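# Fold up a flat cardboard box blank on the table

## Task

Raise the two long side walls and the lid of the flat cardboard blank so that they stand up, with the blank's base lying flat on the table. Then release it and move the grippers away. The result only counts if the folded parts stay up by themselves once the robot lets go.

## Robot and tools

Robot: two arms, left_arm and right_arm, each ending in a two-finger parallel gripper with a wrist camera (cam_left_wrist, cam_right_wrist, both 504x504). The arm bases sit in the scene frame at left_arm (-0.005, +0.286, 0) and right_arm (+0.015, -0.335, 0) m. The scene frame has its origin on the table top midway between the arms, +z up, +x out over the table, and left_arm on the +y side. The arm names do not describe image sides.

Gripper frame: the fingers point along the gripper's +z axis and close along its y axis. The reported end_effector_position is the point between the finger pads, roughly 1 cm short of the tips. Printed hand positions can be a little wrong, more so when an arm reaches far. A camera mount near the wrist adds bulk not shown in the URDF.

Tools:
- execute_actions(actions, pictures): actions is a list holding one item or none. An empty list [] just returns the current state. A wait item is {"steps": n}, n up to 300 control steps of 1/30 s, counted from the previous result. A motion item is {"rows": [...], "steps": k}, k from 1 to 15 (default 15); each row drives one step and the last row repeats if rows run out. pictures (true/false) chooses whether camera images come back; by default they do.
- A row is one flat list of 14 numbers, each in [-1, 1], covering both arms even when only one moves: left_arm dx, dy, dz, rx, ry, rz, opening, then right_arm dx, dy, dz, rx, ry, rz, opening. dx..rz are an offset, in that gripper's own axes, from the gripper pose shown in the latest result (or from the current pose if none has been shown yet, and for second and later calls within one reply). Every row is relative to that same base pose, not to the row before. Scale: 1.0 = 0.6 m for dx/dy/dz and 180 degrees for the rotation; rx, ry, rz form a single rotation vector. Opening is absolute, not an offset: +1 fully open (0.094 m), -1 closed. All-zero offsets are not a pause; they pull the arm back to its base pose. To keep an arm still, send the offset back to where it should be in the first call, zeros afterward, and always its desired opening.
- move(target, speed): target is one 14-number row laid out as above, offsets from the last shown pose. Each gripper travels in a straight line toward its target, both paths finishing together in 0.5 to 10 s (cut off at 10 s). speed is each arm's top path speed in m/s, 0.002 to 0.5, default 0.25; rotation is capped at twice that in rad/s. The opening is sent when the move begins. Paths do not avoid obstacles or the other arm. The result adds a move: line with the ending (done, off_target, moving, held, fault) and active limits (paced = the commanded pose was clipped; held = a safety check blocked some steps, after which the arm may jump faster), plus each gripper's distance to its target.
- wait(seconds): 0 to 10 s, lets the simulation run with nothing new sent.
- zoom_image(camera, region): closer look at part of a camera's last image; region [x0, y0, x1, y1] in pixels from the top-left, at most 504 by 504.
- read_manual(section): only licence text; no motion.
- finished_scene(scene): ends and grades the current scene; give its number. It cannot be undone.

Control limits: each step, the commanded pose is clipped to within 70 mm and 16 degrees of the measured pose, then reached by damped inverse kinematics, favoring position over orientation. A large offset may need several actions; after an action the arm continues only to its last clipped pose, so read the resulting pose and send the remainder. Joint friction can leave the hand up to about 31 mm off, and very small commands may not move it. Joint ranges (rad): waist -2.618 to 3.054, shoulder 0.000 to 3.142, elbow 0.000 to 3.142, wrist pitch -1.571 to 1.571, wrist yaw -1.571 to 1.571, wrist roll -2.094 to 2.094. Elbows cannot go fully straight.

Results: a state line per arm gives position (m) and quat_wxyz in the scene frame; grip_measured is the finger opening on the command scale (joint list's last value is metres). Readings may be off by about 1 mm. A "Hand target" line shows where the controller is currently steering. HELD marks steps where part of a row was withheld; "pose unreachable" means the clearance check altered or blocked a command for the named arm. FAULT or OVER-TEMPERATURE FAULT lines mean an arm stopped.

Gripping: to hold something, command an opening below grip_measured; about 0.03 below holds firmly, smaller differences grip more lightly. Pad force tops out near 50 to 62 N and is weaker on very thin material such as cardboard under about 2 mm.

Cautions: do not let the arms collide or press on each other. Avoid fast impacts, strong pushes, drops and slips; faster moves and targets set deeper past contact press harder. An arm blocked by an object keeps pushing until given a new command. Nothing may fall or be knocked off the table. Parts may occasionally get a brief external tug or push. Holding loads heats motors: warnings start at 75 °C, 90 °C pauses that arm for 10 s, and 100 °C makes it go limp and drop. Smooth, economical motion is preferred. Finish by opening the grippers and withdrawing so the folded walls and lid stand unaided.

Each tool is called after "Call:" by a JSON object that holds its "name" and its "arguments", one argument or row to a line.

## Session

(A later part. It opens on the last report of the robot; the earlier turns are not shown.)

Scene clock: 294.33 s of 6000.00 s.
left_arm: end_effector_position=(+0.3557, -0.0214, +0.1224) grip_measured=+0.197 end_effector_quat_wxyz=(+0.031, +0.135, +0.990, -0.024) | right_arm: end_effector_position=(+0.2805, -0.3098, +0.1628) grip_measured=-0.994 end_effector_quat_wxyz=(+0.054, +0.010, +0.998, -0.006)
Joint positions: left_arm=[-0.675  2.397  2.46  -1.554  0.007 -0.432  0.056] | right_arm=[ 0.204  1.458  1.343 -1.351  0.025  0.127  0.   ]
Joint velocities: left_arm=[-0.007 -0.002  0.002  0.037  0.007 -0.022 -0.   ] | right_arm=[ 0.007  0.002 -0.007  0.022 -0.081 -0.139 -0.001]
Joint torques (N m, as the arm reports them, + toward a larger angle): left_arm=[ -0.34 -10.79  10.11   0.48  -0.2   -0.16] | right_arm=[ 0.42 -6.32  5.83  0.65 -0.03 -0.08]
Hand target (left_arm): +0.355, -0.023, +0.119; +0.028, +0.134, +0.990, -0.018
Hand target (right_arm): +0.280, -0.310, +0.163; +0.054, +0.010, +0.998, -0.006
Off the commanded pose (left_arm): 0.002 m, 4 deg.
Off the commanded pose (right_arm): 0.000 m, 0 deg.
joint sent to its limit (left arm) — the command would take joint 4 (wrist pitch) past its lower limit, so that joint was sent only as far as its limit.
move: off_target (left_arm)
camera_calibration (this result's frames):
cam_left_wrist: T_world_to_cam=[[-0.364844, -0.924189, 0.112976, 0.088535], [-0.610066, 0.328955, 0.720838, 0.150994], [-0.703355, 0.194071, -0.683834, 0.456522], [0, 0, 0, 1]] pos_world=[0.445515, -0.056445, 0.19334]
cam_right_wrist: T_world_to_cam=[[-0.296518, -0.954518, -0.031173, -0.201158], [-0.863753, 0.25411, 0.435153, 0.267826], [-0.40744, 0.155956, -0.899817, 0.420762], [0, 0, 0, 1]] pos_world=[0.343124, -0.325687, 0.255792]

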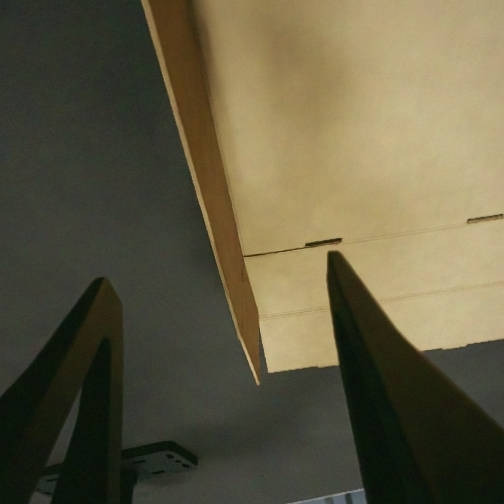

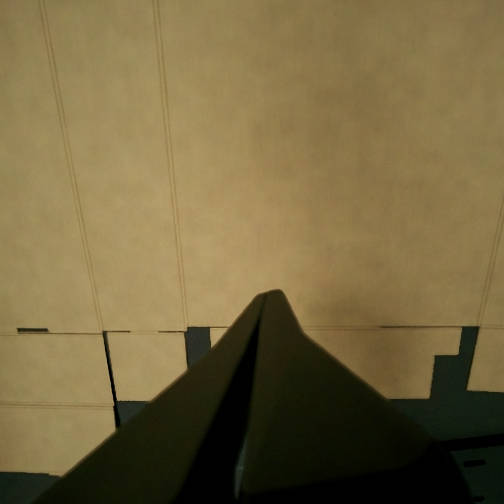

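Call:
{"name": "move", "arguments": {
  "target": [0.01,0,0.165,0,0,0,0.2,0,0,0,0,0,0,-1],
  "speed": 0.1
}}

Call:
{"name": "move", "arguments": {
  "target": [0,0,0,0,0,0,-0.97,0,0,0,0,0,0,-1]
}}

Call:
{"name": "move", "arguments": {
  "target": [0.093,0.235,0,0,0,-0.09,-0.97,0,0,0,0,0,0,-1],
  "speed": 0.07
}}

Scene clock: 300.80 s of 6000.00 s.
left_arm: end_effector_position=(+0.3603, -0.0253, +0.0269) grip_measured=+0.197 end_effector_quat_wxyz=(+0.033, +0.135, +0.990, -0.025) | right_arm: end_effector_position=(+0.2805, -0.3098, +0.1628) grip_measured=-0.994 end_effector_quat_wxyz=(+0.054, +0.010, +0.998, -0.006)
Joint positions: left_arm=[-0.675  2.368  2.024 -1.144  0.007 -0.433  0.056] | right_arm=[ 0.204  1.458  1.343 -1.351  0.025  0.127  0.   ]
Joint velocities: left_arm=[ 0.007 -0.002  0.002  0.007 -0.066 -0.022 -0.003] | right_arm=[0.012 0.002 0.002 0.022 0.007 0.022 0.   ]
Joint torques (N m, as the arm reports them, + toward a larger angle): left_arm=[ -0.28 -13.     5.75   0.74  -0.13  -0.06] | right_arm=[ 0.52 -6.39  5.9   0.64 -0.03 -0.08]
Hand target (left_arm): +0.356, -0.025, +0.024; +0.031, +0.135, +0.990, -0.024
Hand target (right_arm): +0.280, -0.310, +0.163; +0.054, +0.010, +0.998, -0.006
Off the commanded pose (left_arm): 0.006 m, 0 deg.
Off the commanded pose (right_arm): 0.000 m, 0 deg.
After step 90, 1.90 s passed at rest.
move: done
camera_calibration (this result's frames):
cam_left_wrist: T_world_to_cam=[[-0.364567, -0.924096, 0.114616, 0.0972634], [-0.613006, 0.330828, 0.71748, 0.225059], [-0.700939, 0.191309, -0.687085, 0.394364], [0, 0, 0, 1]] pos_world=[0.449846, -0.0600202, 0.0983386]
cam_right_wrist: T_world_to_cam=[[-0.296518, -0.954518, -0.031173, -0.201158], [-0.863753, 0.25411, 0.435153, 0.267826], [-0.40744, 0.155956, -0.899817, 0.420762], [0, 0, 0, 1]] pos_world=[0.343124, -0.325687, 0.255792]

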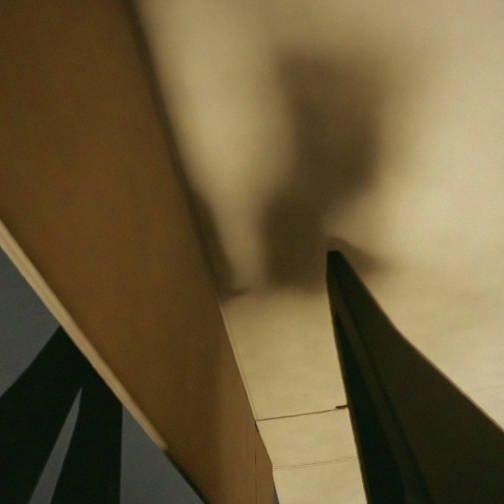

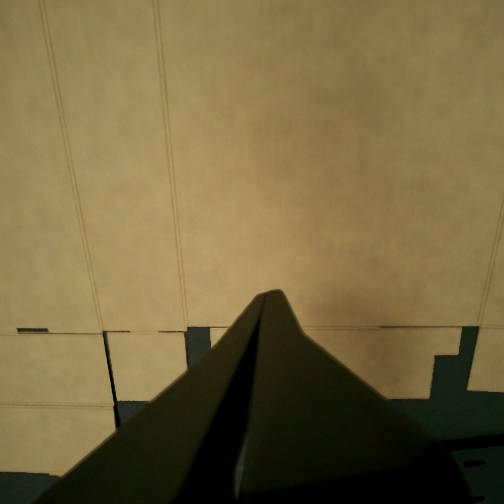

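Scene clock: 301.30 s of 6000.00 s.
left_arm: end_effector_position=(+0.3603, -0.0253, +0.0269) grip_measured=-0.966 end_effector_quat_wxyz=(+0.033, +0.135, +0.990, -0.025) | right_arm: end_effector_position=(+0.2805, -0.3098, +0.1628) grip_measured=-0.994 end_effector_quat_wxyz=(+0.054, +0.010, +0.998, -0.006)
Joint positions: left_arm=[-0.675  2.368  2.024 -1.144  0.007 -0.433  0.002] | right_arm=[ 0.204  1.458  1.343 -1.351  0.025  0.127  0.   ]
Joint velocities: left_arm=[ 0.007  0.002  0.002 -0.022 -0.022  0.066 -0.001] | right_arm=[-0.002  0.002 -0.002 -0.037  0.051 -0.007 -0.001]
Joint torques (N m, as the arm reports them, + toward a larger angle): left_arm=[  0.02 -12.26   8.16   0.63  -0.15  -0.01] | right_arm=[ 0.38 -6.36  5.84  0.65 -0.05 -0.06]
Hand target (left_arm): +0.360, -0.025, +0.027; +0.033, +0.135, +0.990, -0.025
Hand target (right_arm): +0.280, -0.310, +0.163; +0.054, +0.010, +0.998, -0.006
Off the commanded pose (left_arm): 0.000 m, 0 deg.
Off the commanded pose (right_arm): 0.000 m, 0 deg.
move: done
camera_calibration (this result's frames):
cam_left_wrist: T_world_to_cam=[[-0.364213, -0.924232, 0.114646, 0.0971317], [-0.613115, 0.330611, 0.717486, 0.225092], [-0.701027, 0.191027, -0.687074, 0.394388], [0, 0, 0, 1]] pos_world=[0.449861, -0.0599845, 0.0983373]
cam_right_wrist: T_world_to_cam=[[-0.296518, -0.954518, -0.031173, -0.201158], [-0.863753, 0.25411, 0.435153, 0.267826], [-0.40744, 0.155956, -0.899817, 0.420762], [0, 0, 0, 1]] pos_world=[0.343124, -0.325687, 0.255792]

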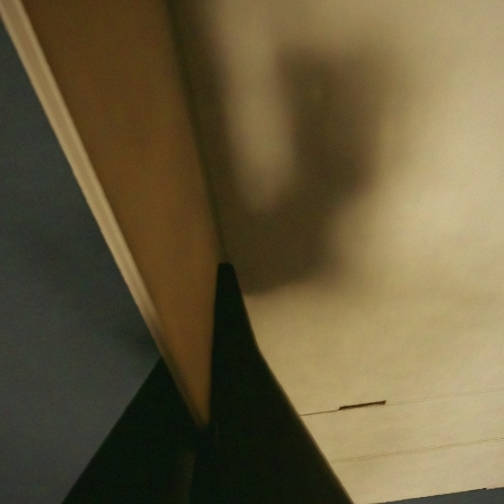

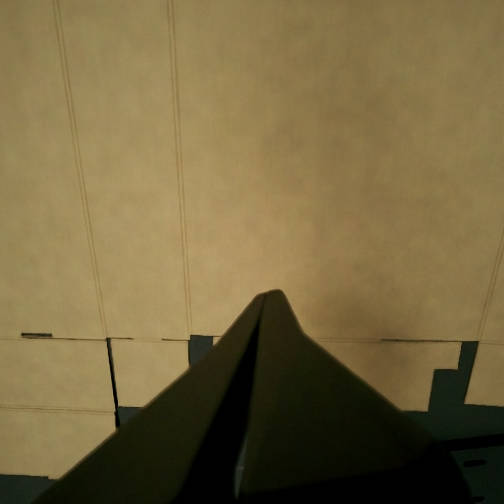

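Scene clock: 303.77 s of 6000.00 s.
left_arm: end_effector_position=(+0.3533, +0.1168, +0.0244) grip_measured=-0.966 end_effector_quat_wxyz=(+0.037, -0.004, +0.999, -0.036) | right_arm: end_effector_position=(+0.2805, -0.3098, +0.1628) grip_measured=-0.994 end_effector_quat_wxyz=(+0.054, +0.010, +0.998, -0.006)
Joint positions: left_arm=[-0.398  2.018  1.445 -0.899  0.035 -0.435  0.002] | right_arm=[ 0.204  1.458  1.343 -1.351  0.025  0.127  0.   ]
Joint velocities: left_arm=[-0.002  0.007 -0.012 -0.037 -0.051 -0.022 -0.   ] | right_arm=[ 0.002  0.012  0.002 -0.007 -0.022  0.11   0.001]
Joint torques (N m, as the arm reports them, + toward a larger angle): left_arm=[  0.85 -10.32   4.64   0.73  -0.16   0.06] | right_arm=[ 0.53 -6.38  5.83  0.65 -0.01 -0.09]
Hand target (left_arm): +0.347, +0.125, +0.018; +0.031, -0.006, +0.999, -0.029
Hand target (right_arm): +0.280, -0.310, +0.163; +0.054, +0.010, +0.998, -0.006
Off the commanded pose (left_arm): 0.014 m, 1 deg.
Off the commanded pose (right_arm): 0.000 m, 0 deg.
move: off_target (left_arm)
camera_calibration (this result's frames):
cam_left_wrist: T_world_to_cam=[[-0.0984101, -0.984477, 0.145331, 0.138605], [-0.68096, 0.173113, 0.711566, 0.218161], [-0.725679, -0.028939, -0.687425, 0.394998], [0, 0, 0, 1]] pos_world=[0.448841, 0.110118, 0.0961524]
cam_right_wrist: T_world_to_cam=[[-0.296518, -0.954518, -0.031173, -0.201158], [-0.863753, 0.25411, 0.435153, 0.267826], [-0.40744, 0.155956, -0.899817, 0.420762], [0, 0, 0, 1]] pos_world=[0.343124, -0.325687, 0.255792]

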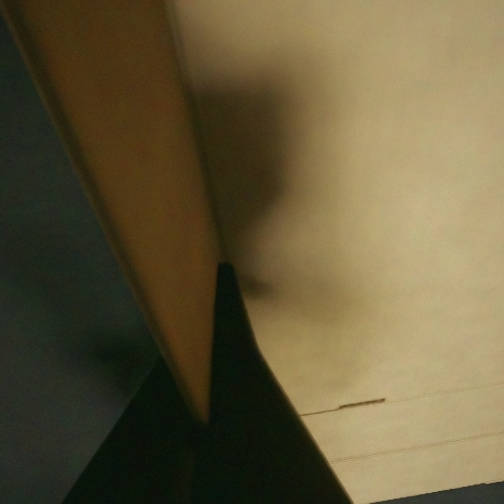

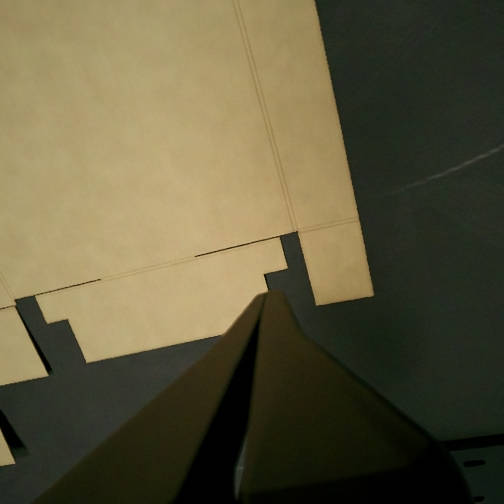

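Call:
{"name": "move", "arguments": {
  "target": [0.008,0,0.04,0,0,0,-0.99,-0.029,-0.122,0.21,-0.165,-0.279,-0.246,-1],
  "speed": 0.3
}}

Call:
{"name": "move", "arguments": {
  "target": [0.0,0,0.02,0,0,0,-0.99,0.065,0,0.038,0,0,0,-1],
  "speed": 0.05
}}

Scene clock: 318.97 s of 6000.00 s.
left_arm: end_effector_position=(+0.3545, +0.1162, +0.0234) grip_measured=-0.977 end_effector_quat_wxyz=(+0.040, -0.003, +0.998, -0.038) | right_arm: end_effector_position=(+0.3082, -0.3774, +0.0365) grip_measured=-0.994 end_effector_quat_wxyz=(+0.443, -0.367, +0.786, +0.226)
Joint positions: left_arm=[-0.398  2.018  1.44  -0.887  0.035 -0.435  0.001] | right_arm=[-0.576  1.785  0.781 -0.581 -1.042 -1.551  0.   ]
Joint velocities: left_arm=[-0.012 -0.002 -0.022 -0.007 -0.066  0.037 -0.   ] | right_arm=[ 0.007 -0.007 -0.002  0.081  0.022 -0.066 -0.001]
Joint torques (N m, as the arm reports them, + toward a larger angle): left_arm=[-0.38 -8.    2.78  1.35 -0.12 -0.08] | right_arm=[-0.25 -6.67  5.87  0.26 -0.73 -0.17]
Hand target (left_arm): +0.349, +0.116, +0.001; +0.036, -0.003, +0.999, -0.036
Hand target (right_arm): +0.312, -0.383, +0.038; +0.447, -0.365, +0.785, +0.225
Off the commanded pose (left_arm): 0.024 m, 0 deg.
Off the commanded pose (right_arm): 0.009 m, 2 deg.
After step 90, 9.30 s passed at rest.
move: off_target (left_arm)
camera_calibration (this result's frames):
cam_left_wrist: T_world_to_cam=[[-0.0997703, -0.98395, 0.14795, 0.138617], [-0.685475, 0.175747, 0.706567, 0.221215], [-0.721228, -0.0309215, -0.692007, 0.393933], [0, 0, 0, 1]] pos_world=[0.449582, 0.109695, 0.0957928]
cam_right_wrist: T_world_to_cam=[[0.657761, -0.700361, -0.277209, -0.4506], [-0.736513, -0.520926, -0.43149, 0.0638669], [0.157793, 0.487986, -0.85847, 0.278532], [0, 0, 0, 1]] pos_world=[0.299475, -0.418232, 0.141759]

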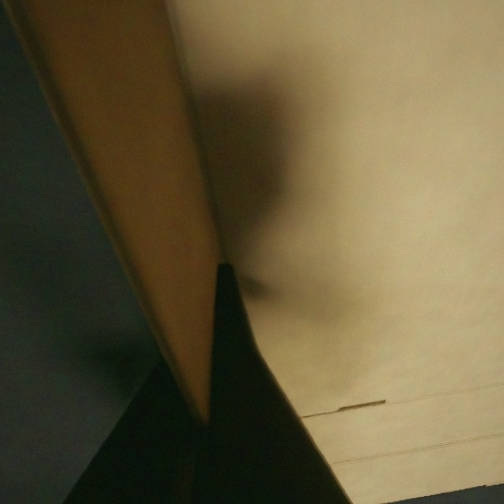

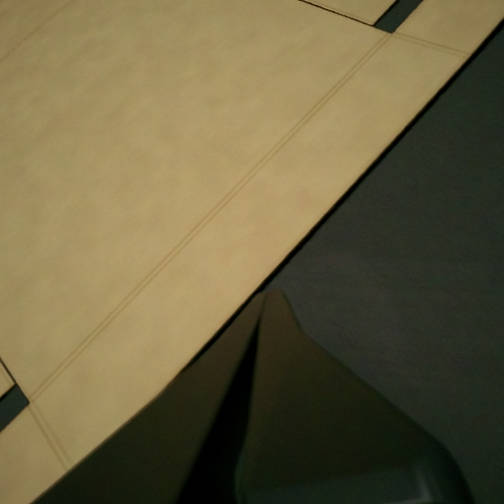

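Scene clock: 320.20 s of 6000.00 s.
left_arm: end_effector_position=(+0.3546, +0.1161, +0.0241) grip_measured=-0.977 end_effector_quat_wxyz=(+0.041, -0.003, +0.998, -0.038) | right_arm: end_effector_position=(+0.3156, -0.3787, +0.0085) grip_measured=-0.994 end_effector_quat_wxyz=(+0.464, -0.367, +0.774, +0.226)
Joint positions: left_arm=[-0.398  2.016  1.44  -0.887  0.035 -0.435  0.001] | right_arm=[-0.576  1.909  0.754 -0.407 -1.085 -1.552  0.   ]
Joint velocities: left_arm=[-0.002  0.007  0.002 -0.022 -0.007 -0.022 -0.   ] | right_arm=[-0.017  0.002 -0.017 -0.007 -0.037  0.007 -0.   ]
Joint torques (N m, as the arm reports them, + toward a larger angle): left_arm=[ 0.01 -8.21  6.06  1.05 -0.11 -0.02] | right_arm=[ 0.52 -6.32  2.27  0.65 -0.1  -0.09]
Hand target (left_arm): +0.355, +0.116, +0.012; +0.040, -0.003, +0.998, -0.038
Hand target (right_arm): +0.308, -0.377, -0.008; +0.443, -0.367, +0.786, +0.227
Off the commanded pose (left_arm): 0.013 m, 0 deg.
Off the commanded pose (right_arm): 0.019 m, 3 deg.
move: off_target (left_arm, right_arm)
camera_calibration (this result's frames):
cam_left_wrist: T_world_to_cam=[[-0.100028, -0.983833, 0.148552, 0.138519], [-0.686701, 0.176304, 0.705237, 0.221227], [-0.720025, -0.0314677, -0.693234, 0.394208], [0, 0, 0, 1]] pos_world=[0.449612, 0.109681, 0.096684]
cam_right_wrist: T_world_to_cam=[[0.669782, -0.695115, -0.261165, -0.466128], [-0.716353, -0.512253, -0.473746, 0.0538361], [0.195526, 0.504393, -0.841045, 0.248125], [0, 0, 0, 1]] pos_world=[0.302255, -0.421587, 0.112452]

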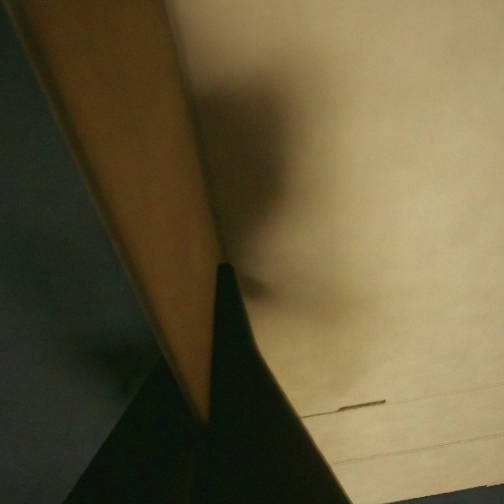

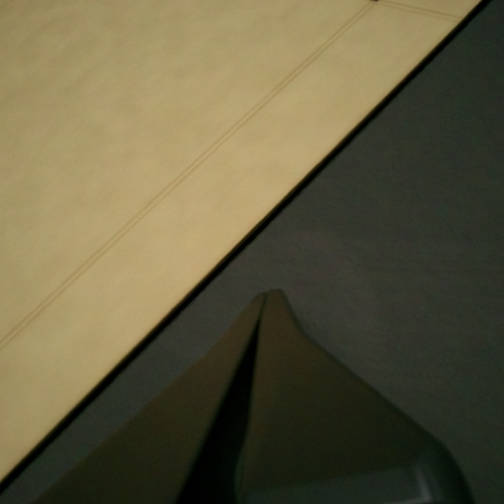

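Call:
{"name": "move", "arguments": {
  "target": [0.0,0,0.02,0,0,0,-0.99,-0.017,0.034,0.069,0,0,0,-1],
  "speed": 0.03
}}

Scene clock: 325.17 s of 6000.00 s.
left_arm: end_effector_position=(+0.3571, +0.1216, +0.0240) grip_measured=-0.977 end_effector_quat_wxyz=(+0.046, -0.011, +0.999, -0.028) | right_arm: end_effector_position=(+0.3391, -0.3490, +0.0083) grip_measured=-0.995 end_effector_quat_wxyz=(+0.488, -0.372, +0.763, +0.203)
Joint positions: left_arm=[-0.393  2.016  1.44  -0.888  0.012 -0.444  0.001] | right_arm=[-0.436  1.862  0.614  0.047 -1.077 -1.215  0.   ]
Joint velocities: left_arm=[-0.002  0.002  0.007 -0.066 -0.095 -0.051 -0.   ] | right_arm=[-0.002 -0.017 -0.012  0.051  0.037  0.11  -0.   ]
Joint torques (N m, as the arm reports them, + toward a larger angle): left_arm=[-0.29 -8.32  6.07  1.05  0.04  0.12] | right_arm=[ 2.52 -8.65  1.69  0.74 -0.32  0.  ]
Hand target (left_arm): +0.355, +0.116, +0.013; +0.041, -0.004, +0.998, -0.038
Hand target (right_arm): +0.326, -0.335, -0.002; +0.464, -0.367, +0.774, +0.224
Off the commanded pose (left_arm): 0.014 m, 2 deg.
Off the commanded pose (right_arm): 0.023 m, 4 deg.
After step 90, 0.10 s passed at rest.
move: off_target (left_arm, right_arm)
camera_calibration (this result's frames):
cam_left_wrist: T_world_to_cam=[[-0.0852576, -0.988205, 0.127206, 0.139988], [-0.695508, 0.150446, 0.702591, 0.228345], [-0.713442, -0.0285716, -0.700132, 0.393519], [0, 0, 0, 1]] pos_world=[0.451503, 0.115227, 0.0972746]
cam_right_wrist: T_world_to_cam=[[0.673528, -0.710214, -0.204835, -0.468286], [-0.692534, -0.50946, -0.510731, 0.0790029], [0.258373, 0.485846, -0.834983, 0.200499], [0, 0, 0, 1]] pos_world=[0.318312, -0.389746, 0.111841]

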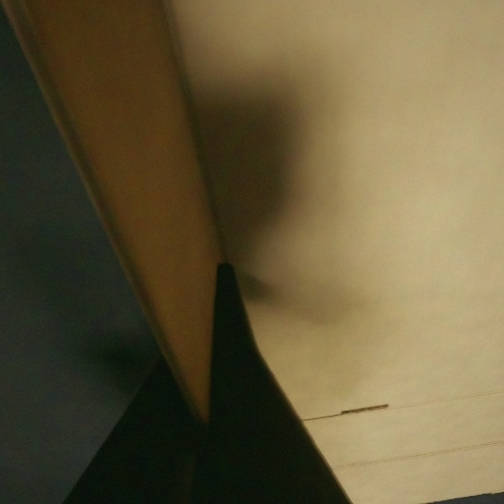

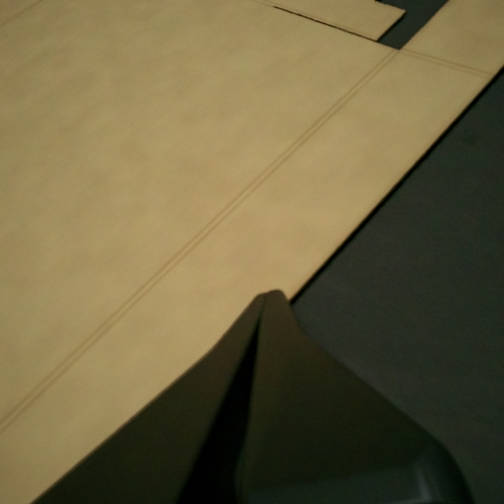

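Call:
{"name": "move", "arguments": {
  "target": [0.004,-0.01,0.02,0,0,0,-0.99,-0.052,0.024,-0.018,0,0,0,-1],
  "speed": 0.03
}}

Scene clock: 329.80 s of 6000.00 s.
left_arm: end_effector_position=(+0.3570, +0.1222, +0.0240) grip_measured=-0.977 end_effector_quat_wxyz=(+0.046, -0.014, +0.999, -0.026) | right_arm: end_effector_position=(+0.3347, -0.3413, +0.0414) grip_measured=-0.995 end_effector_quat_wxyz=(+0.495, -0.374, +0.759, +0.196)
Joint positions: left_arm=[-0.393  2.016  1.44  -0.889  0.009 -0.45   0.001] | right_arm=[-0.419  1.698  0.591 -0.037 -1.075 -1.173  0.   ]
Joint velocities: left_arm=[-0.012  0.002  0.007  0.007 -0.022 -0.095 -0.   ] | right_arm=[-0.022  0.002  0.007 -0.081  0.007 -0.007  0.001]
Joint torques (N m, as the arm reports them, + toward a larger angle): left_arm=[-1.05 -8.26  6.22  1.05 -0.11 -0.12] | right_arm=[ 1.2  -9.04  3.03  0.97 -0.51 -0.03]
Hand target (left_arm): +0.355, +0.115, +0.012; +0.045, -0.011, +0.999, -0.028
Hand target (right_arm): +0.329, -0.336, +0.040; +0.488, -0.372, +0.763, +0.203
Off the commanded pose (left_arm): 0.014 m, 0 deg.
Off the commanded pose (right_arm): 0.008 m, 1 deg.
After step 90, 0.17 s passed at rest.
move: off_target (left_arm)
camera_calibration (this result's frames):
cam_left_wrist: T_world_to_cam=[[-0.078943, -0.98902, 0.124928, 0.138413], [-0.696248, 0.14439, 0.703129, 0.229233], [-0.713447, -0.031474, -0.700002, 0.393815], [0, 0, 0, 1]] pos_world=[0.451496, 0.11619, 0.0971993]
cam_right_wrist: T_world_to_cam=[[0.675029, -0.713456, -0.187925, -0.455371], [-0.684057, -0.509796, -0.521703, 0.0942556], [0.276409, 0.480716, -0.832172, 0.217659], [0, 0, 0, 1]] pos_world=[0.311702, -0.381469, 0.144727]

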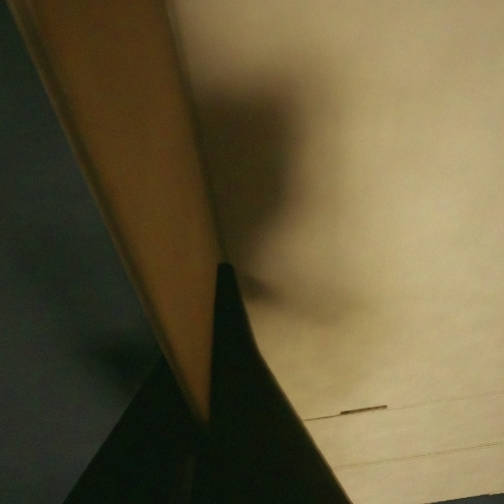

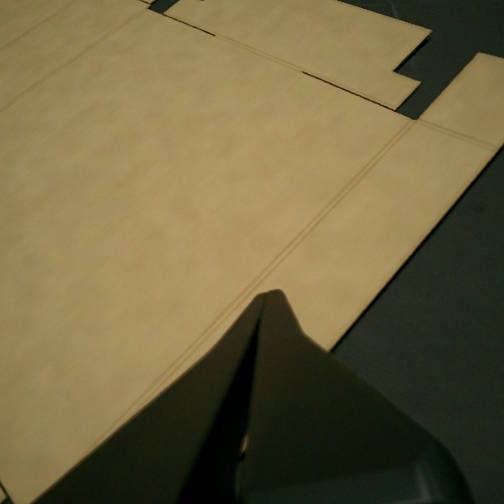

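Call:
{"name": "move", "arguments": {
  "target": [0.004,-0.01,0.02,0,0,0,-0.99,0.03,-0.035,-0.034,-0.07,0.18,0,-1],
  "speed": 0.2
}}

Call:
{"name": "move", "arguments": {
  "target": [0.004,-0.01,0.02,0,0,0,-0.99,0.035,0,0.062,0,0,0,-1],
  "speed": 0.05
}}

Scene clock: 342.87 s of 6000.00 s.
left_arm: end_effector_position=(+0.3570, +0.1222, +0.0240) grip_measured=-0.977 end_effector_quat_wxyz=(+0.046, -0.015, +0.998, -0.026) | right_arm: end_effector_position=(+0.3295, -0.3754, +0.0368) grip_measured=-0.995 end_effector_quat_wxyz=(+0.225, -0.458, +0.845, +0.162)
Joint positions: left_arm=[-0.393  2.016  1.44  -0.889  0.009 -0.452  0.001] | right_arm=[-0.327  1.782  1.066 -0.838 -0.56  -1.411  0.   ]
Joint velocities: left_arm=[-0.022  0.007  0.002  0.095 -0.095  0.037  0.001] | right_arm=[ 0.012 -0.017  0.012  0.007  0.037 -0.007 -0.   ]
Joint torques (N m, as the arm reports them, + toward a larger angle): left_arm=[-1.04 -8.25  6.23  1.04 -0.14 -0.17] | right_arm=[ 1.17 -7.83  6.76  0.33 -0.31 -0.15]
Hand target (left_arm): +0.355, +0.116, +0.012; +0.046, -0.014, +0.999, -0.026
Hand target (right_arm): +0.333, -0.375, +0.036; +0.220, -0.465, +0.842, +0.161
Off the commanded pose (left_arm): 0.014 m, 0 deg.
Off the commanded pose (right_arm): 0.005 m, 1 deg.
After step 90, 7.97 s passed at rest.
move: off_target (left_arm)
camera_calibration (this result's frames):
cam_left_wrist: T_world_to_cam=[[-0.0770344, -0.989192, 0.124756, 0.137819], [-0.696567, 0.142922, 0.703113, 0.229537], [-0.713344, -0.032737, -0.700049, 0.393955], [0, 0, 0, 1]] pos_world=[0.45153, 0.11642, 0.0972032]
cam_right_wrist: T_world_to_cam=[[0.681188, -0.697359, -0.222875, -0.471731], [-0.709819, -0.703648, 0.0321918, -0.0137149], [-0.179275, 0.136273, -0.974315, 0.257701], [0, 0, 0, 1]] pos_world=[0.357802, -0.373734, 0.146387]

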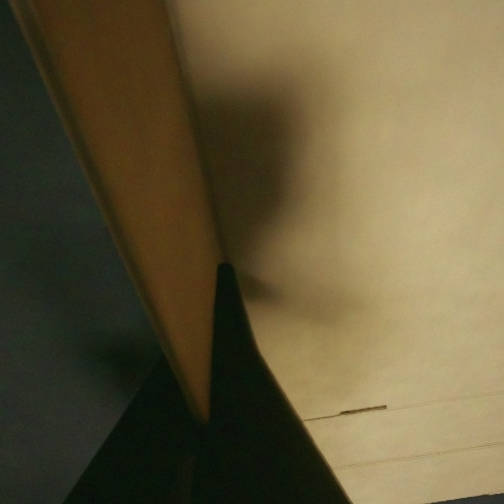

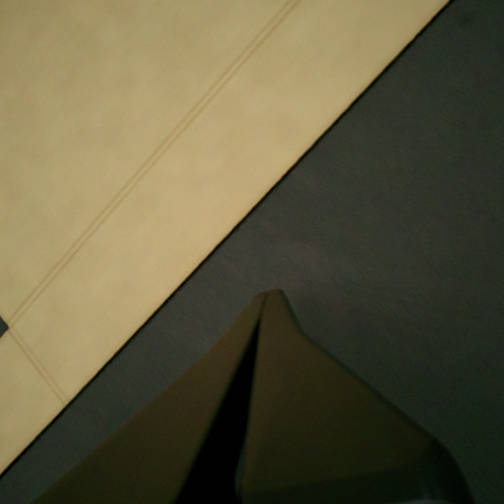

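Scene clock: 344.03 s of 6000.00 s.
left_arm: end_effector_position=(+0.3570, +0.1222, +0.0240) grip_measured=-0.977 end_effector_quat_wxyz=(+0.046, -0.015, +0.998, -0.026) | right_arm: end_effector_position=(+0.3349, -0.3751, +0.0103) grip_measured=-0.995 end_effector_quat_wxyz=(+0.240, -0.460, +0.841, +0.154)
Joint positions: left_arm=[-0.393  2.016  1.44  -0.889  0.009 -0.452  0.001] | right_arm=[-0.327  1.831  0.999 -0.689 -0.578 -1.408  0.   ]
Joint velocities: left_arm=[ 0.002 -0.007 -0.002 -0.11  -0.051  0.051  0.   ] | right_arm=[ 0.007 -0.007 -0.032  0.066 -0.022  0.095 -0.   ]
Joint torques (N m, as the arm reports them, + toward a larger angle): left_arm=[-1.05 -8.25  6.23  1.04 -0.14 -0.18] | right_arm=[ 1.03 -6.73  3.53  0.68 -0.28 -0.02]
Hand target (left_arm): +0.355, +0.116, +0.012; +0.046, -0.015, +0.999, -0.026
Hand target (right_arm): +0.328, -0.372, -0.005; +0.224, -0.458, +0.845, +0.162
Off the commanded pose (left_arm): 0.014 m, 0 deg.
Off the commanded pose (right_arm): 0.018 m, 2 deg.
move: off_target (left_arm, right_arm)
camera_calibration (this result's frames):
cam_left_wrist: T_world_to_cam=[[-0.0762791, -0.989242, 0.124829, 0.137553], [-0.696648, 0.142443, 0.70313, 0.229624], [-0.713347, -0.0333276, -0.700019, 0.394027], [0, 0, 0, 1]] pos_world=[0.451537, 0.116497, 0.0971999]
cam_right_wrist: T_world_to_cam=[[0.687838, -0.697689, -0.200274, -0.483717], [-0.711427, -0.702744, 0.00474694, -0.0076427], [-0.144054, 0.139215, -0.979728, 0.222222], [0, 0, 0, 1]] pos_world=[0.359293, -0.373792, 0.120877]

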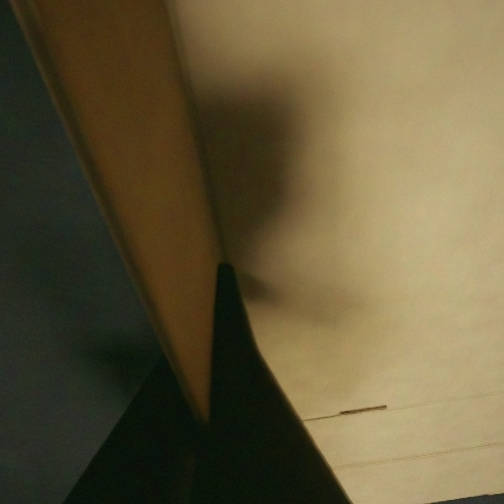

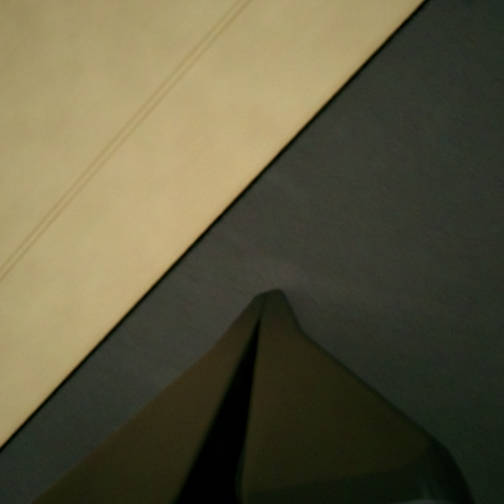

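Call:
{"name": "move", "arguments": {
  "target": [0.004,-0.01,0.02,0,0,0,-0.99,-0.034,0.043,0.048,0,0,-0.1,-1],
  "speed": 0.04
}}

Scene clock: 352.67 s of 6000.00 s.
left_arm: end_effector_position=(+0.3570, +0.1222, +0.0240) grip_measured=-0.977 end_effector_quat_wxyz=(+0.046, -0.015, +0.998, -0.026) | right_arm: end_effector_position=(+0.3451, -0.3435, +0.0103) grip_measured=-0.995 end_effector_quat_wxyz=(+0.281, -0.578, +0.760, +0.099)
Joint positions: left_arm=[-0.393  2.016  1.44  -0.889  0.009 -0.452  0.001] | right_arm=[-0.222  1.772  0.907 -0.526 -0.58  -1.564  0.   ]
Joint velocities: left_arm=[ 0.002 -0.007  0.007  0.007 -0.037 -0.007 -0.001] | right_arm=[-0.007 -0.027  0.002  0.007 -0.081 -0.037  0.   ]
Joint torques (N m, as the arm reports them, + toward a larger angle): left_arm=[-1.04 -8.24  6.24  1.04 -0.14 -0.18] | right_arm=[ 2.01 -8.63  2.68  0.71 -0.24 -0.18]
Hand target (left_arm): +0.355, +0.116, +0.012; +0.046, -0.015, +0.999, -0.026
Hand target (right_arm): +0.330, -0.334, -0.001; +0.261, -0.586, +0.758, +0.114
Off the commanded pose (left_arm): 0.014 m, 0 deg.
Off the commanded pose (right_arm): 0.022 m, 3 deg.
After step 90, 1.50 s passed at rest.
move: off_target (left_arm, right_arm)
camera_calibration (this result's frames):
cam_left_wrist: T_world_to_cam=[[-0.0762791, -0.989242, 0.124829, 0.137553], [-0.696648, 0.142443, 0.70313, 0.229624], [-0.713347, -0.0333276, -0.700019, 0.394027], [0, 0, 0, 1]] pos_world=[0.451537, 0.116497, 0.0971999]
cam_right_wrist: T_world_to_cam=[[0.851602, -0.524151, 0.00631956, -0.467723], [-0.523319, -0.850821, -0.0473355, -0.0934575], [0.0301877, 0.0370038, -0.998859, 0.124208], [0, 0, 0, 1]] pos_world=[0.345656, -0.329269, 0.122599]

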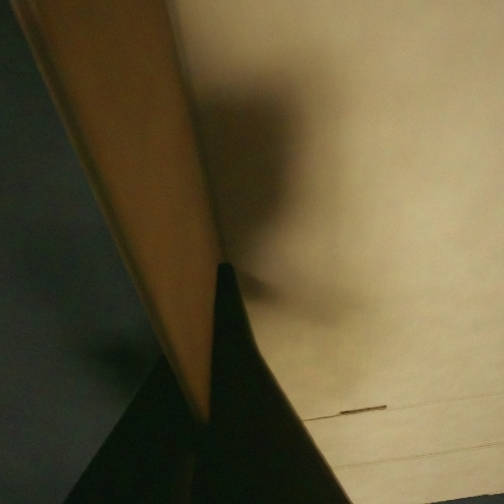

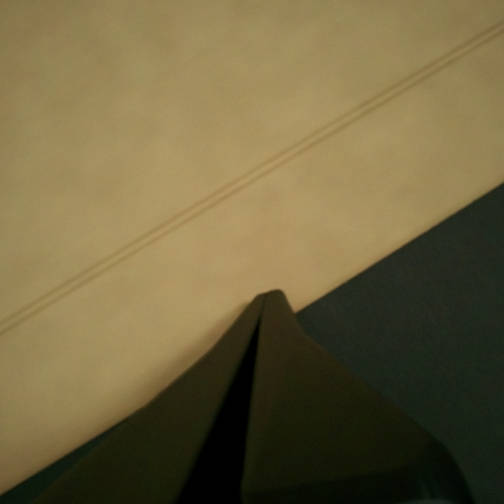

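Call:
{"name": "move", "arguments": {
  "target": [0,0,0,0,0,0,-0.99,-0.036,-0.012,-0.055,-0.054,-0.122,0.025,0.0],
  "speed": 0.2
}}

Call:
{"name": "move", "arguments": {
  "target": [0.012,0.14,-0.01,0,0,0.01,-0.99,0,0,0,0,0,0,0.0],
  "speed": 0.08
}}

Call:
{"name": "move", "arguments": {
  "target": [0,0,0.03,0,0,0,-0.99,0.045,0.03,0.1,0,0,0,0.0],
  "speed": 0.06
}}

Scene clock: 374.07 s of 6000.00 s.
left_arm: end_effector_position=(+0.3569, +0.1228, +0.0239) grip_measured=-0.977 end_effector_quat_wxyz=(+0.046, -0.013, +0.999, -0.025) | right_arm: end_effector_position=(+0.3401, -0.3391, +0.0495) grip_measured=-0.002 end_effector_quat_wxyz=(+0.359, -0.545, +0.703, +0.284)
Joint positions: left_arm=[-0.393  2.016  1.44  -0.89   0.006 -0.447  0.001] | right_arm=[-0.354  2.     1.203 -1.056 -0.922 -1.909  0.047]
Joint velocities: left_arm=[ 0.002 -0.002  0.002 -0.007  0.051 -0.007 -0.001] | right_arm=[-0.002  0.017  0.002 -0.022 -0.007 -0.051 -0.   ]
Joint torques (N m, as the arm reports them, + toward a larger angle): left_arm=[ 0.08 -9.67  7.87  0.7  -0.1  -0.07] | right_arm=[-0.15 -9.32  5.96 -0.22 -0.68 -0.15]
Hand target (left_arm): +0.357, +0.122, +0.024; +0.046, -0.015, +0.998, -0.026
Hand target (right_arm): +0.344, -0.343, +0.050; +0.363, -0.542, +0.702, +0.284
Off the commanded pose (left_arm): 0.001 m, 0 deg.
Off the commanded pose (right_arm): 0.007 m, 1 deg.
After step 90, 16.70 s passed at rest.
move: done
camera_calibration (this result's frames):
cam_left_wrist: T_world_to_cam=[[-0.0812519, -0.989281, 0.121329, 0.139975], [-0.695898, 0.143456, 0.703666, 0.229062], [-0.713529, -0.0272584, -0.700095, 0.393229], [0, 0, 0, 1]] pos_world=[0.451357, 0.116333, 0.0971317]
cam_right_wrist: T_world_to_cam=[[0.891258, -0.382575, -0.243507, -0.414523], [-0.44909, -0.819242, -0.356595, -0.089691], [-0.0630667, 0.427175, -0.901967, 0.32257], [0, 0, 0, 1]] pos_world=[0.349511, -0.369858, 0.158024]

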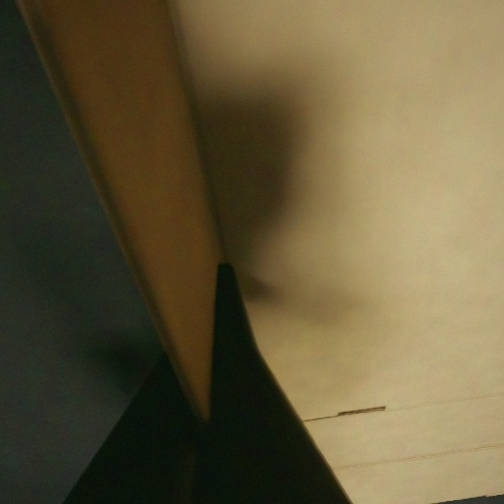

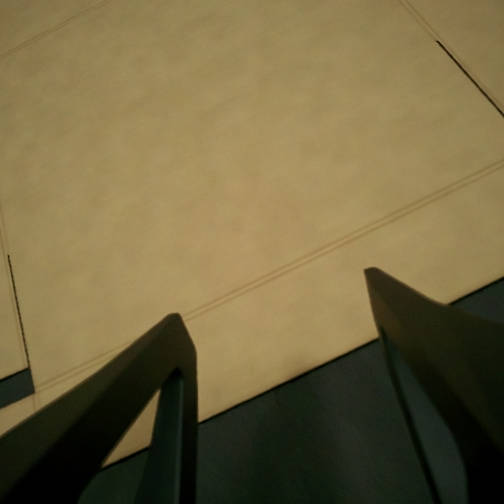

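Scene clock: 375.47 s of 6000.00 s.
left_arm: end_effector_position=(+0.3529, +0.2055, +0.0258) grip_measured=-0.977 end_effector_quat_wxyz=(+0.045, -0.002, +0.999, -0.019) | right_arm: end_effector_position=(+0.3401, -0.3391, +0.0495) grip_measured=-0.002 end_effector_quat_wxyz=(+0.359, -0.545, +0.703, +0.284)
Joint positions: left_arm=[-0.185  1.914  1.302 -0.864  0.017 -0.219  0.001] | right_arm=[-0.354  2.     1.203 -1.056 -0.922 -1.909  0.047]
Joint velocities: left_arm=[ 0.007 -0.007  0.002 -0.007  0.022 -0.022  0.   ] | right_arm=[-0.007  0.027 -0.007  0.051 -0.007  0.007  0.001]
Joint torques (N m, as the arm reports them, + toward a larger angle): left_arm=[  0.46 -10.22   5.26   0.78  -0.05   0.14] | right_arm=[  0.51 -10.75   4.49  -0.15  -0.59  -0.09]
Hand target (left_arm): +0.349, +0.207, +0.026; +0.047, +0.003, +0.999, -0.023
Hand target (right_arm): +0.340, -0.339, +0.049; +0.359, -0.545, +0.703, +0.284
Off the commanded pose (left_arm): 0.006 m, 1 deg.
Off the commanded pose (right_arm): 0.000 m, 0 deg.
move: done
camera_calibration (this result's frames):
cam_left_wrist: T_world_to_cam=[[-0.10136, -0.988862, 0.10899, 0.228612], [-0.691313, 0.148793, 0.707069, 0.21034], [-0.71541, -0.00367752, -0.698695, 0.389772], [0, 0, 0, 1]] pos_world=[0.44743, 0.196202, 0.0986906]
cam_right_wrist: T_world_to_cam=[[0.891258, -0.382575, -0.243507, -0.414523], [-0.44909, -0.819242, -0.356595, -0.089691], [-0.0630667, 0.427175, -0.901967, 0.32257], [0, 0, 0, 1]] pos_world=[0.349511, -0.369858, 0.158024]

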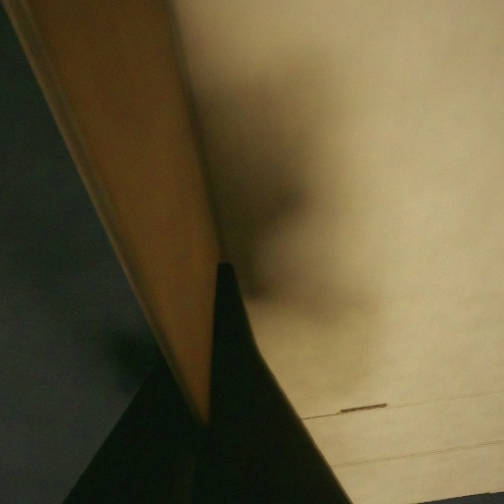

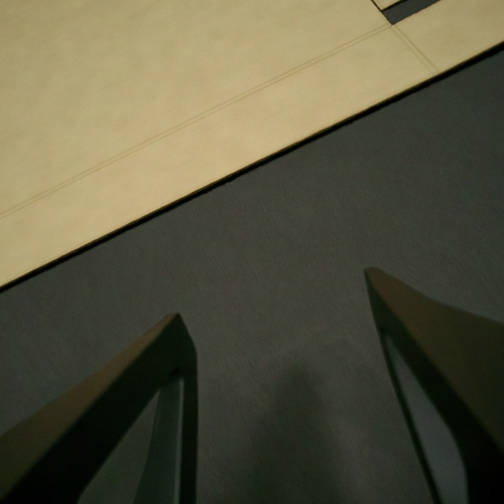

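Scene clock: 376.93 s of 6000.00 s.
left_arm: end_effector_position=(+0.3589, +0.2043, +0.0264) grip_measured=-0.977 end_effector_quat_wxyz=(+0.057, -0.002, +0.998, -0.021) | right_arm: end_effector_position=(+0.3371, -0.3048, +0.0097) grip_measured=-0.002 end_effector_quat_wxyz=(+0.376, -0.537, +0.699, +0.286)
Joint positions: left_arm=[-0.185  1.914  1.302 -0.839  0.017 -0.219  0.001] | right_arm=[-0.27   2.012  1.01  -0.716 -0.977 -1.753  0.047]
Joint velocities: left_arm=[-0.012  0.022  0.002 -0.022 -0.022  0.007  0.001] | right_arm=[-0.017 -0.002 -0.022  0.007 -0.022 -0.007 -0.001]
Joint torques (N m, as the arm reports them, + toward a larger angle): left_arm=[ 0.04 -6.75  4.94  1.06 -0.1  -0.02] | right_arm=[ 1.13 -7.93  2.76  0.55 -0.19 -0.08]
Hand target (left_arm): +0.354, +0.205, +0.009; +0.044, -0.002, +0.999, -0.019
Hand target (right_arm): +0.331, -0.303, -0.007; +0.359, -0.545, +0.703, +0.284
Off the commanded pose (left_arm): 0.019 m, 1 deg.
Off the commanded pose (right_arm): 0.018 m, 2 deg.
move: off_target (left_arm, right_arm)
camera_calibration (this result's frames):
cam_left_wrist: T_world_to_cam=[[-0.104034, -0.988282, 0.111692, 0.228641], [-0.708234, 0.152459, 0.689319, 0.219955], [-0.698271, -0.00739136, -0.715796, 0.389522], [0, 0, 0, 1]] pos_world=[0.451558, 0.195307, 0.101661]
cam_right_wrist: T_world_to_cam=[[0.890122, -0.389495, -0.236594, -0.410189], [-0.454118, -0.801611, -0.38884, -0.0697862], [-0.0382049, 0.453556, -0.890408, 0.271478], [0, 0, 0, 1]] pos_world=[0.343799, -0.338839, 0.117543]

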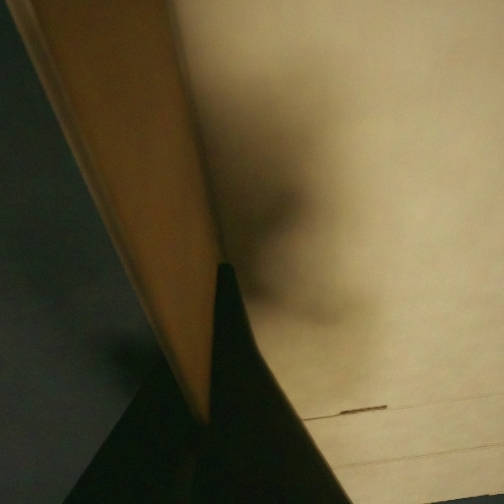

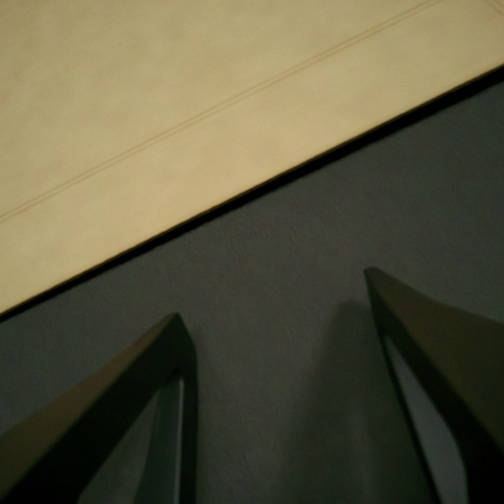

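Call:
{"name": "move", "arguments": {
  "target": [0.008,0,0.025,0,0,0,-0.99,-0.025,0.032,0.088,0,0.01,0,0.0],
  "speed": 0.035
}}

Scene clock: 380.80 s of 6000.00 s.
left_arm: end_effector_position=(+0.3597, +0.2165, +0.0239) grip_measured=-0.977 end_effector_quat_wxyz=(+0.061, -0.008, +0.998, +0.006) | right_arm: end_effector_position=(+0.3459, -0.2573, +0.0097) grip_measured=-0.002 end_effector_quat_wxyz=(+0.394, -0.531, +0.697, +0.278)
Joint positions: left_arm=[-0.178  1.914  1.292 -0.832 -0.038 -0.219  0.001] | right_arm=[-0.116  1.928  0.857 -0.352 -1.    -1.432  0.047]
Joint velocities: left_arm=[ 0.002  0.007  0.007  0.022 -0.081 -0.066  0.   ] | right_arm=[-0.007  0.002 -0.017  0.081 -0.037  0.11  -0.001]
Joint torques (N m, as the arm reports them, + toward a larger angle): left_arm=[-0.6  -7.97  4.66  1.16  0.39 -0.04] | right_arm=[ 2.93 -9.03  1.7   0.79  0.03 -0.07]
Hand target (left_arm): +0.355, +0.204, +0.012; +0.056, -0.002, +0.998, -0.021
Hand target (right_arm): +0.332, -0.250, -0.006; +0.365, -0.541, +0.705, +0.277
Off the commanded pose (left_arm): 0.019 m, 3 deg.
Off the commanded pose (right_arm): 0.023 m, 4 deg.
move: off_target (left_arm, right_arm)
camera_calibration (this result's frames):
cam_left_wrist: T_world_to_cam=[[-0.0906686, -0.994266, 0.0566865, 0.238895], [-0.715947, 0.104643, 0.690268, 0.233483], [-0.692243, 0.0220011, -0.721329, 0.379992], [0, 0, 0, 1]] pos_world=[0.451868, 0.204733, 0.0993909]
cam_right_wrist: T_world_to_cam=[[0.888432, -0.406321, -0.213522, -0.403454], [-0.459007, -0.785514, -0.415067, -0.0216357], [0.000925588, 0.466767, -0.88438, 0.240051], [0, 0, 0, 1]] pos_world=[0.348289, -0.292975, 0.11717]

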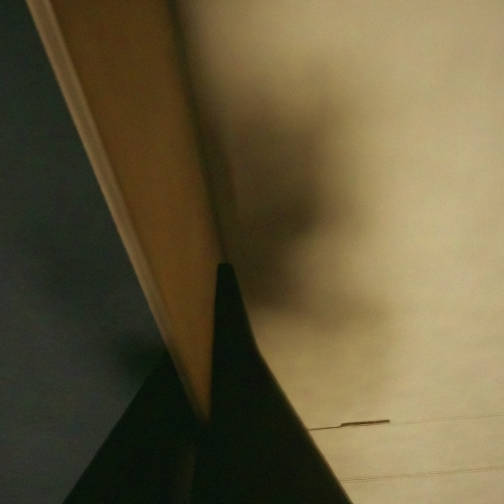

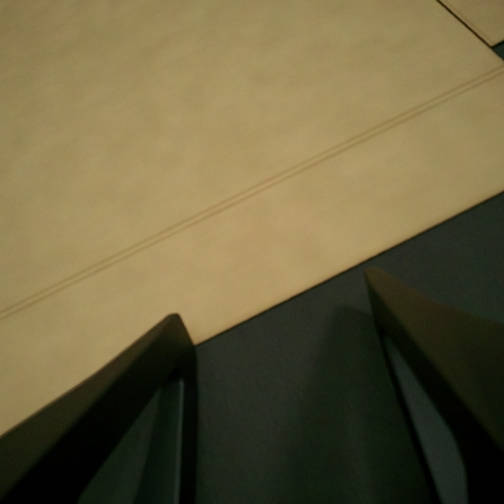

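Call:
{"name": "move", "arguments": {
  "target": [0.008,-0.02,0.02,0.015,0,0,-0.99,-0.037,0.02,-0.004,0,-0.03,0,0.0],
  "speed": 0.02
}}

Scene clock: 389.47 s of 6000.00 s.
left_arm: end_effector_position=(+0.3603, +0.2111, +0.0235) grip_measured=-0.977 end_effector_quat_wxyz=(+0.062, -0.007, +0.998, -0.009) | right_arm: end_effector_position=(+0.3403, -0.2488, +0.0256) grip_measured=-0.002 end_effector_quat_wxyz=(+0.423, -0.515, +0.681, +0.302)
Joint positions: left_arm=[-0.177  1.914  1.289 -0.821 -0.008 -0.219  0.001] | right_arm=[-0.116  1.89   0.817 -0.321 -1.085 -1.4    0.047]
Joint velocities: left_arm=[-0.007 -0.012 -0.002  0.051 -0.066  0.007  0.   ] | right_arm=[ 0.012  0.017  0.017 -0.007 -0.081 -0.037  0.   ]
Joint torques (N m, as the arm reports them, + toward a larger angle): left_arm=[-0.73 -8.26  4.29  1.17  0.02 -0.14] | right_arm=[  1.11 -11.12   3.03   0.78  -0.7   -0.06]
Hand target (left_arm): +0.356, +0.205, +0.012; +0.060, -0.006, +0.998, -0.017
Hand target (right_arm): +0.336, -0.244, +0.029; +0.426, -0.518, +0.677, +0.303
Off the commanded pose (left_arm): 0.014 m, 1 deg.
Off the commanded pose (right_arm): 0.007 m, 1 deg.
After step 90, 3.10 s passed at rest.
move: off_target (left_arm)
camera_calibration (this result's frames):
cam_left_wrist: T_world_to_cam=[[-0.0940638, -0.991704, 0.0876123, 0.233612], [-0.716686, 0.128534, 0.685449, 0.230147], [-0.691023, 0.00168543, -0.72283, 0.384157], [0, 0, 0, 1]] pos_world=[0.452379, 0.201445, 0.0994586]
cam_right_wrist: T_world_to_cam=[[0.891553, -0.390121, -0.230083, -0.388236], [-0.452535, -0.746483, -0.487826, -0.00150835], [0.0185579, 0.539044, -0.842073, 0.261034], [0, 0, 0, 1]] pos_world=[0.340607, -0.293294, 0.129747]

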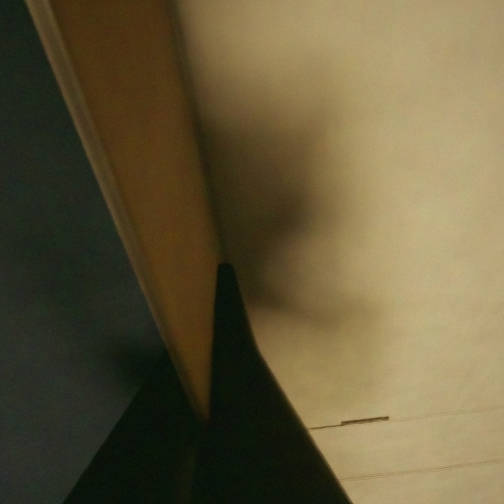

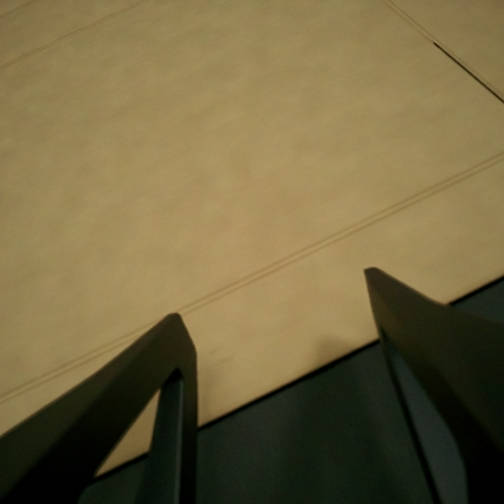

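Call:
{"name": "move", "arguments": {
  "target": [0.008,0.015,-0.01,0.14,0,0,-0.99,0.055,-0.024,-0.06,0,0.03,0,0.0],
  "speed": 0.06
}}

Scene clock: 398.83 s of 6000.00 s.
left_arm: end_effector_position=(+0.3608, +0.2203, +0.0329) grip_measured=-0.977 end_effector_quat_wxyz=(+0.062, +0.006, +0.974, -0.218) | right_arm: end_effector_position=(+0.3365, -0.2928, +0.0150) grip_measured=-0.002 end_effector_quat_wxyz=(+0.392, -0.529, +0.698, +0.281)
Joint positions: left_arm=[ 0.049  1.904  1.246 -0.791  0.442  0.006  0.001] | right_arm=[-0.241  1.958  0.938 -0.608 -1.006 -1.665  0.047]
Joint velocities: left_arm=[-0.017 -0.002 -0.017 -0.007  0.095 -0.007 -0.   ] | right_arm=[-0.002  0.002 -0.012 -0.022 -0.007 -0.007  0.001]
Joint torques (N m, as the arm reports them, + toward a larger angle): left_arm=[ 0.67 -9.02  5.31  0.8   0.29  0.14] | right_arm=[-0.45 -8.28  5.7   0.12 -0.57 -0.2 ]
Hand target (left_arm): +0.355, +0.221, +0.029; +0.059, +0.007, +0.972, -0.225
Hand target (right_arm): +0.341, -0.298, +0.013; +0.391, -0.529, +0.700, +0.278
Off the commanded pose (left_arm): 0.007 m, 1 deg.
Off the commanded pose (right_arm): 0.007 m, 1 deg.
After step 90, 2.40 s passed at rest.
move: done
camera_calibration (this result's frames):
cam_left_wrist: T_world_to_cam=[[-0.144574, -0.864774, 0.480899, 0.219257], [-0.706565, 0.430464, 0.561664, 0.156752], [-0.692722, -0.258584, -0.673253, 0.447572], [0, 0, 0, 1]] pos_world=[0.452497, 0.237867, 0.107847]
cam_right_wrist: T_world_to_cam=[[0.886651, -0.405639, -0.222051, -0.407521], [-0.462393, -0.784435, -0.413345, -0.050242], [-0.00651559, 0.469168, -0.883085, 0.26446], [0, 0, 0, 1]] pos_world=[0.339821, -0.328794, 0.122283]

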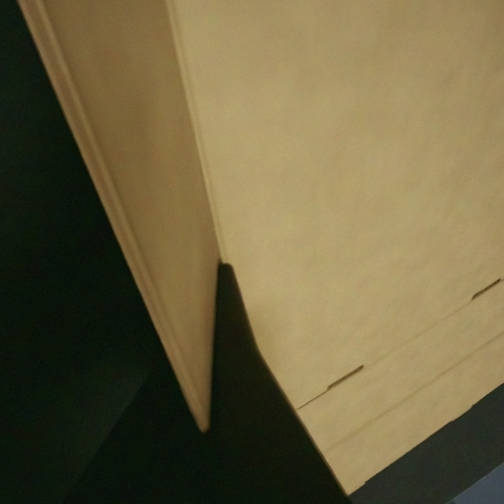

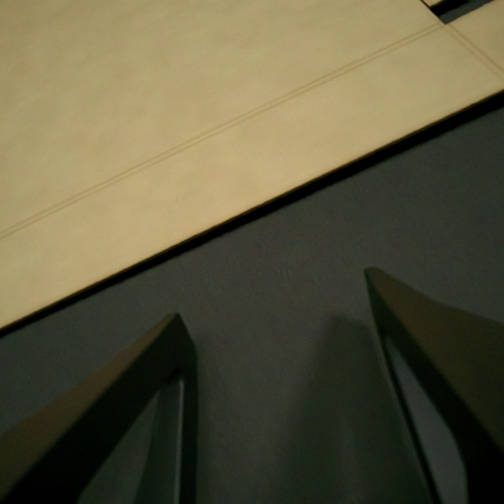

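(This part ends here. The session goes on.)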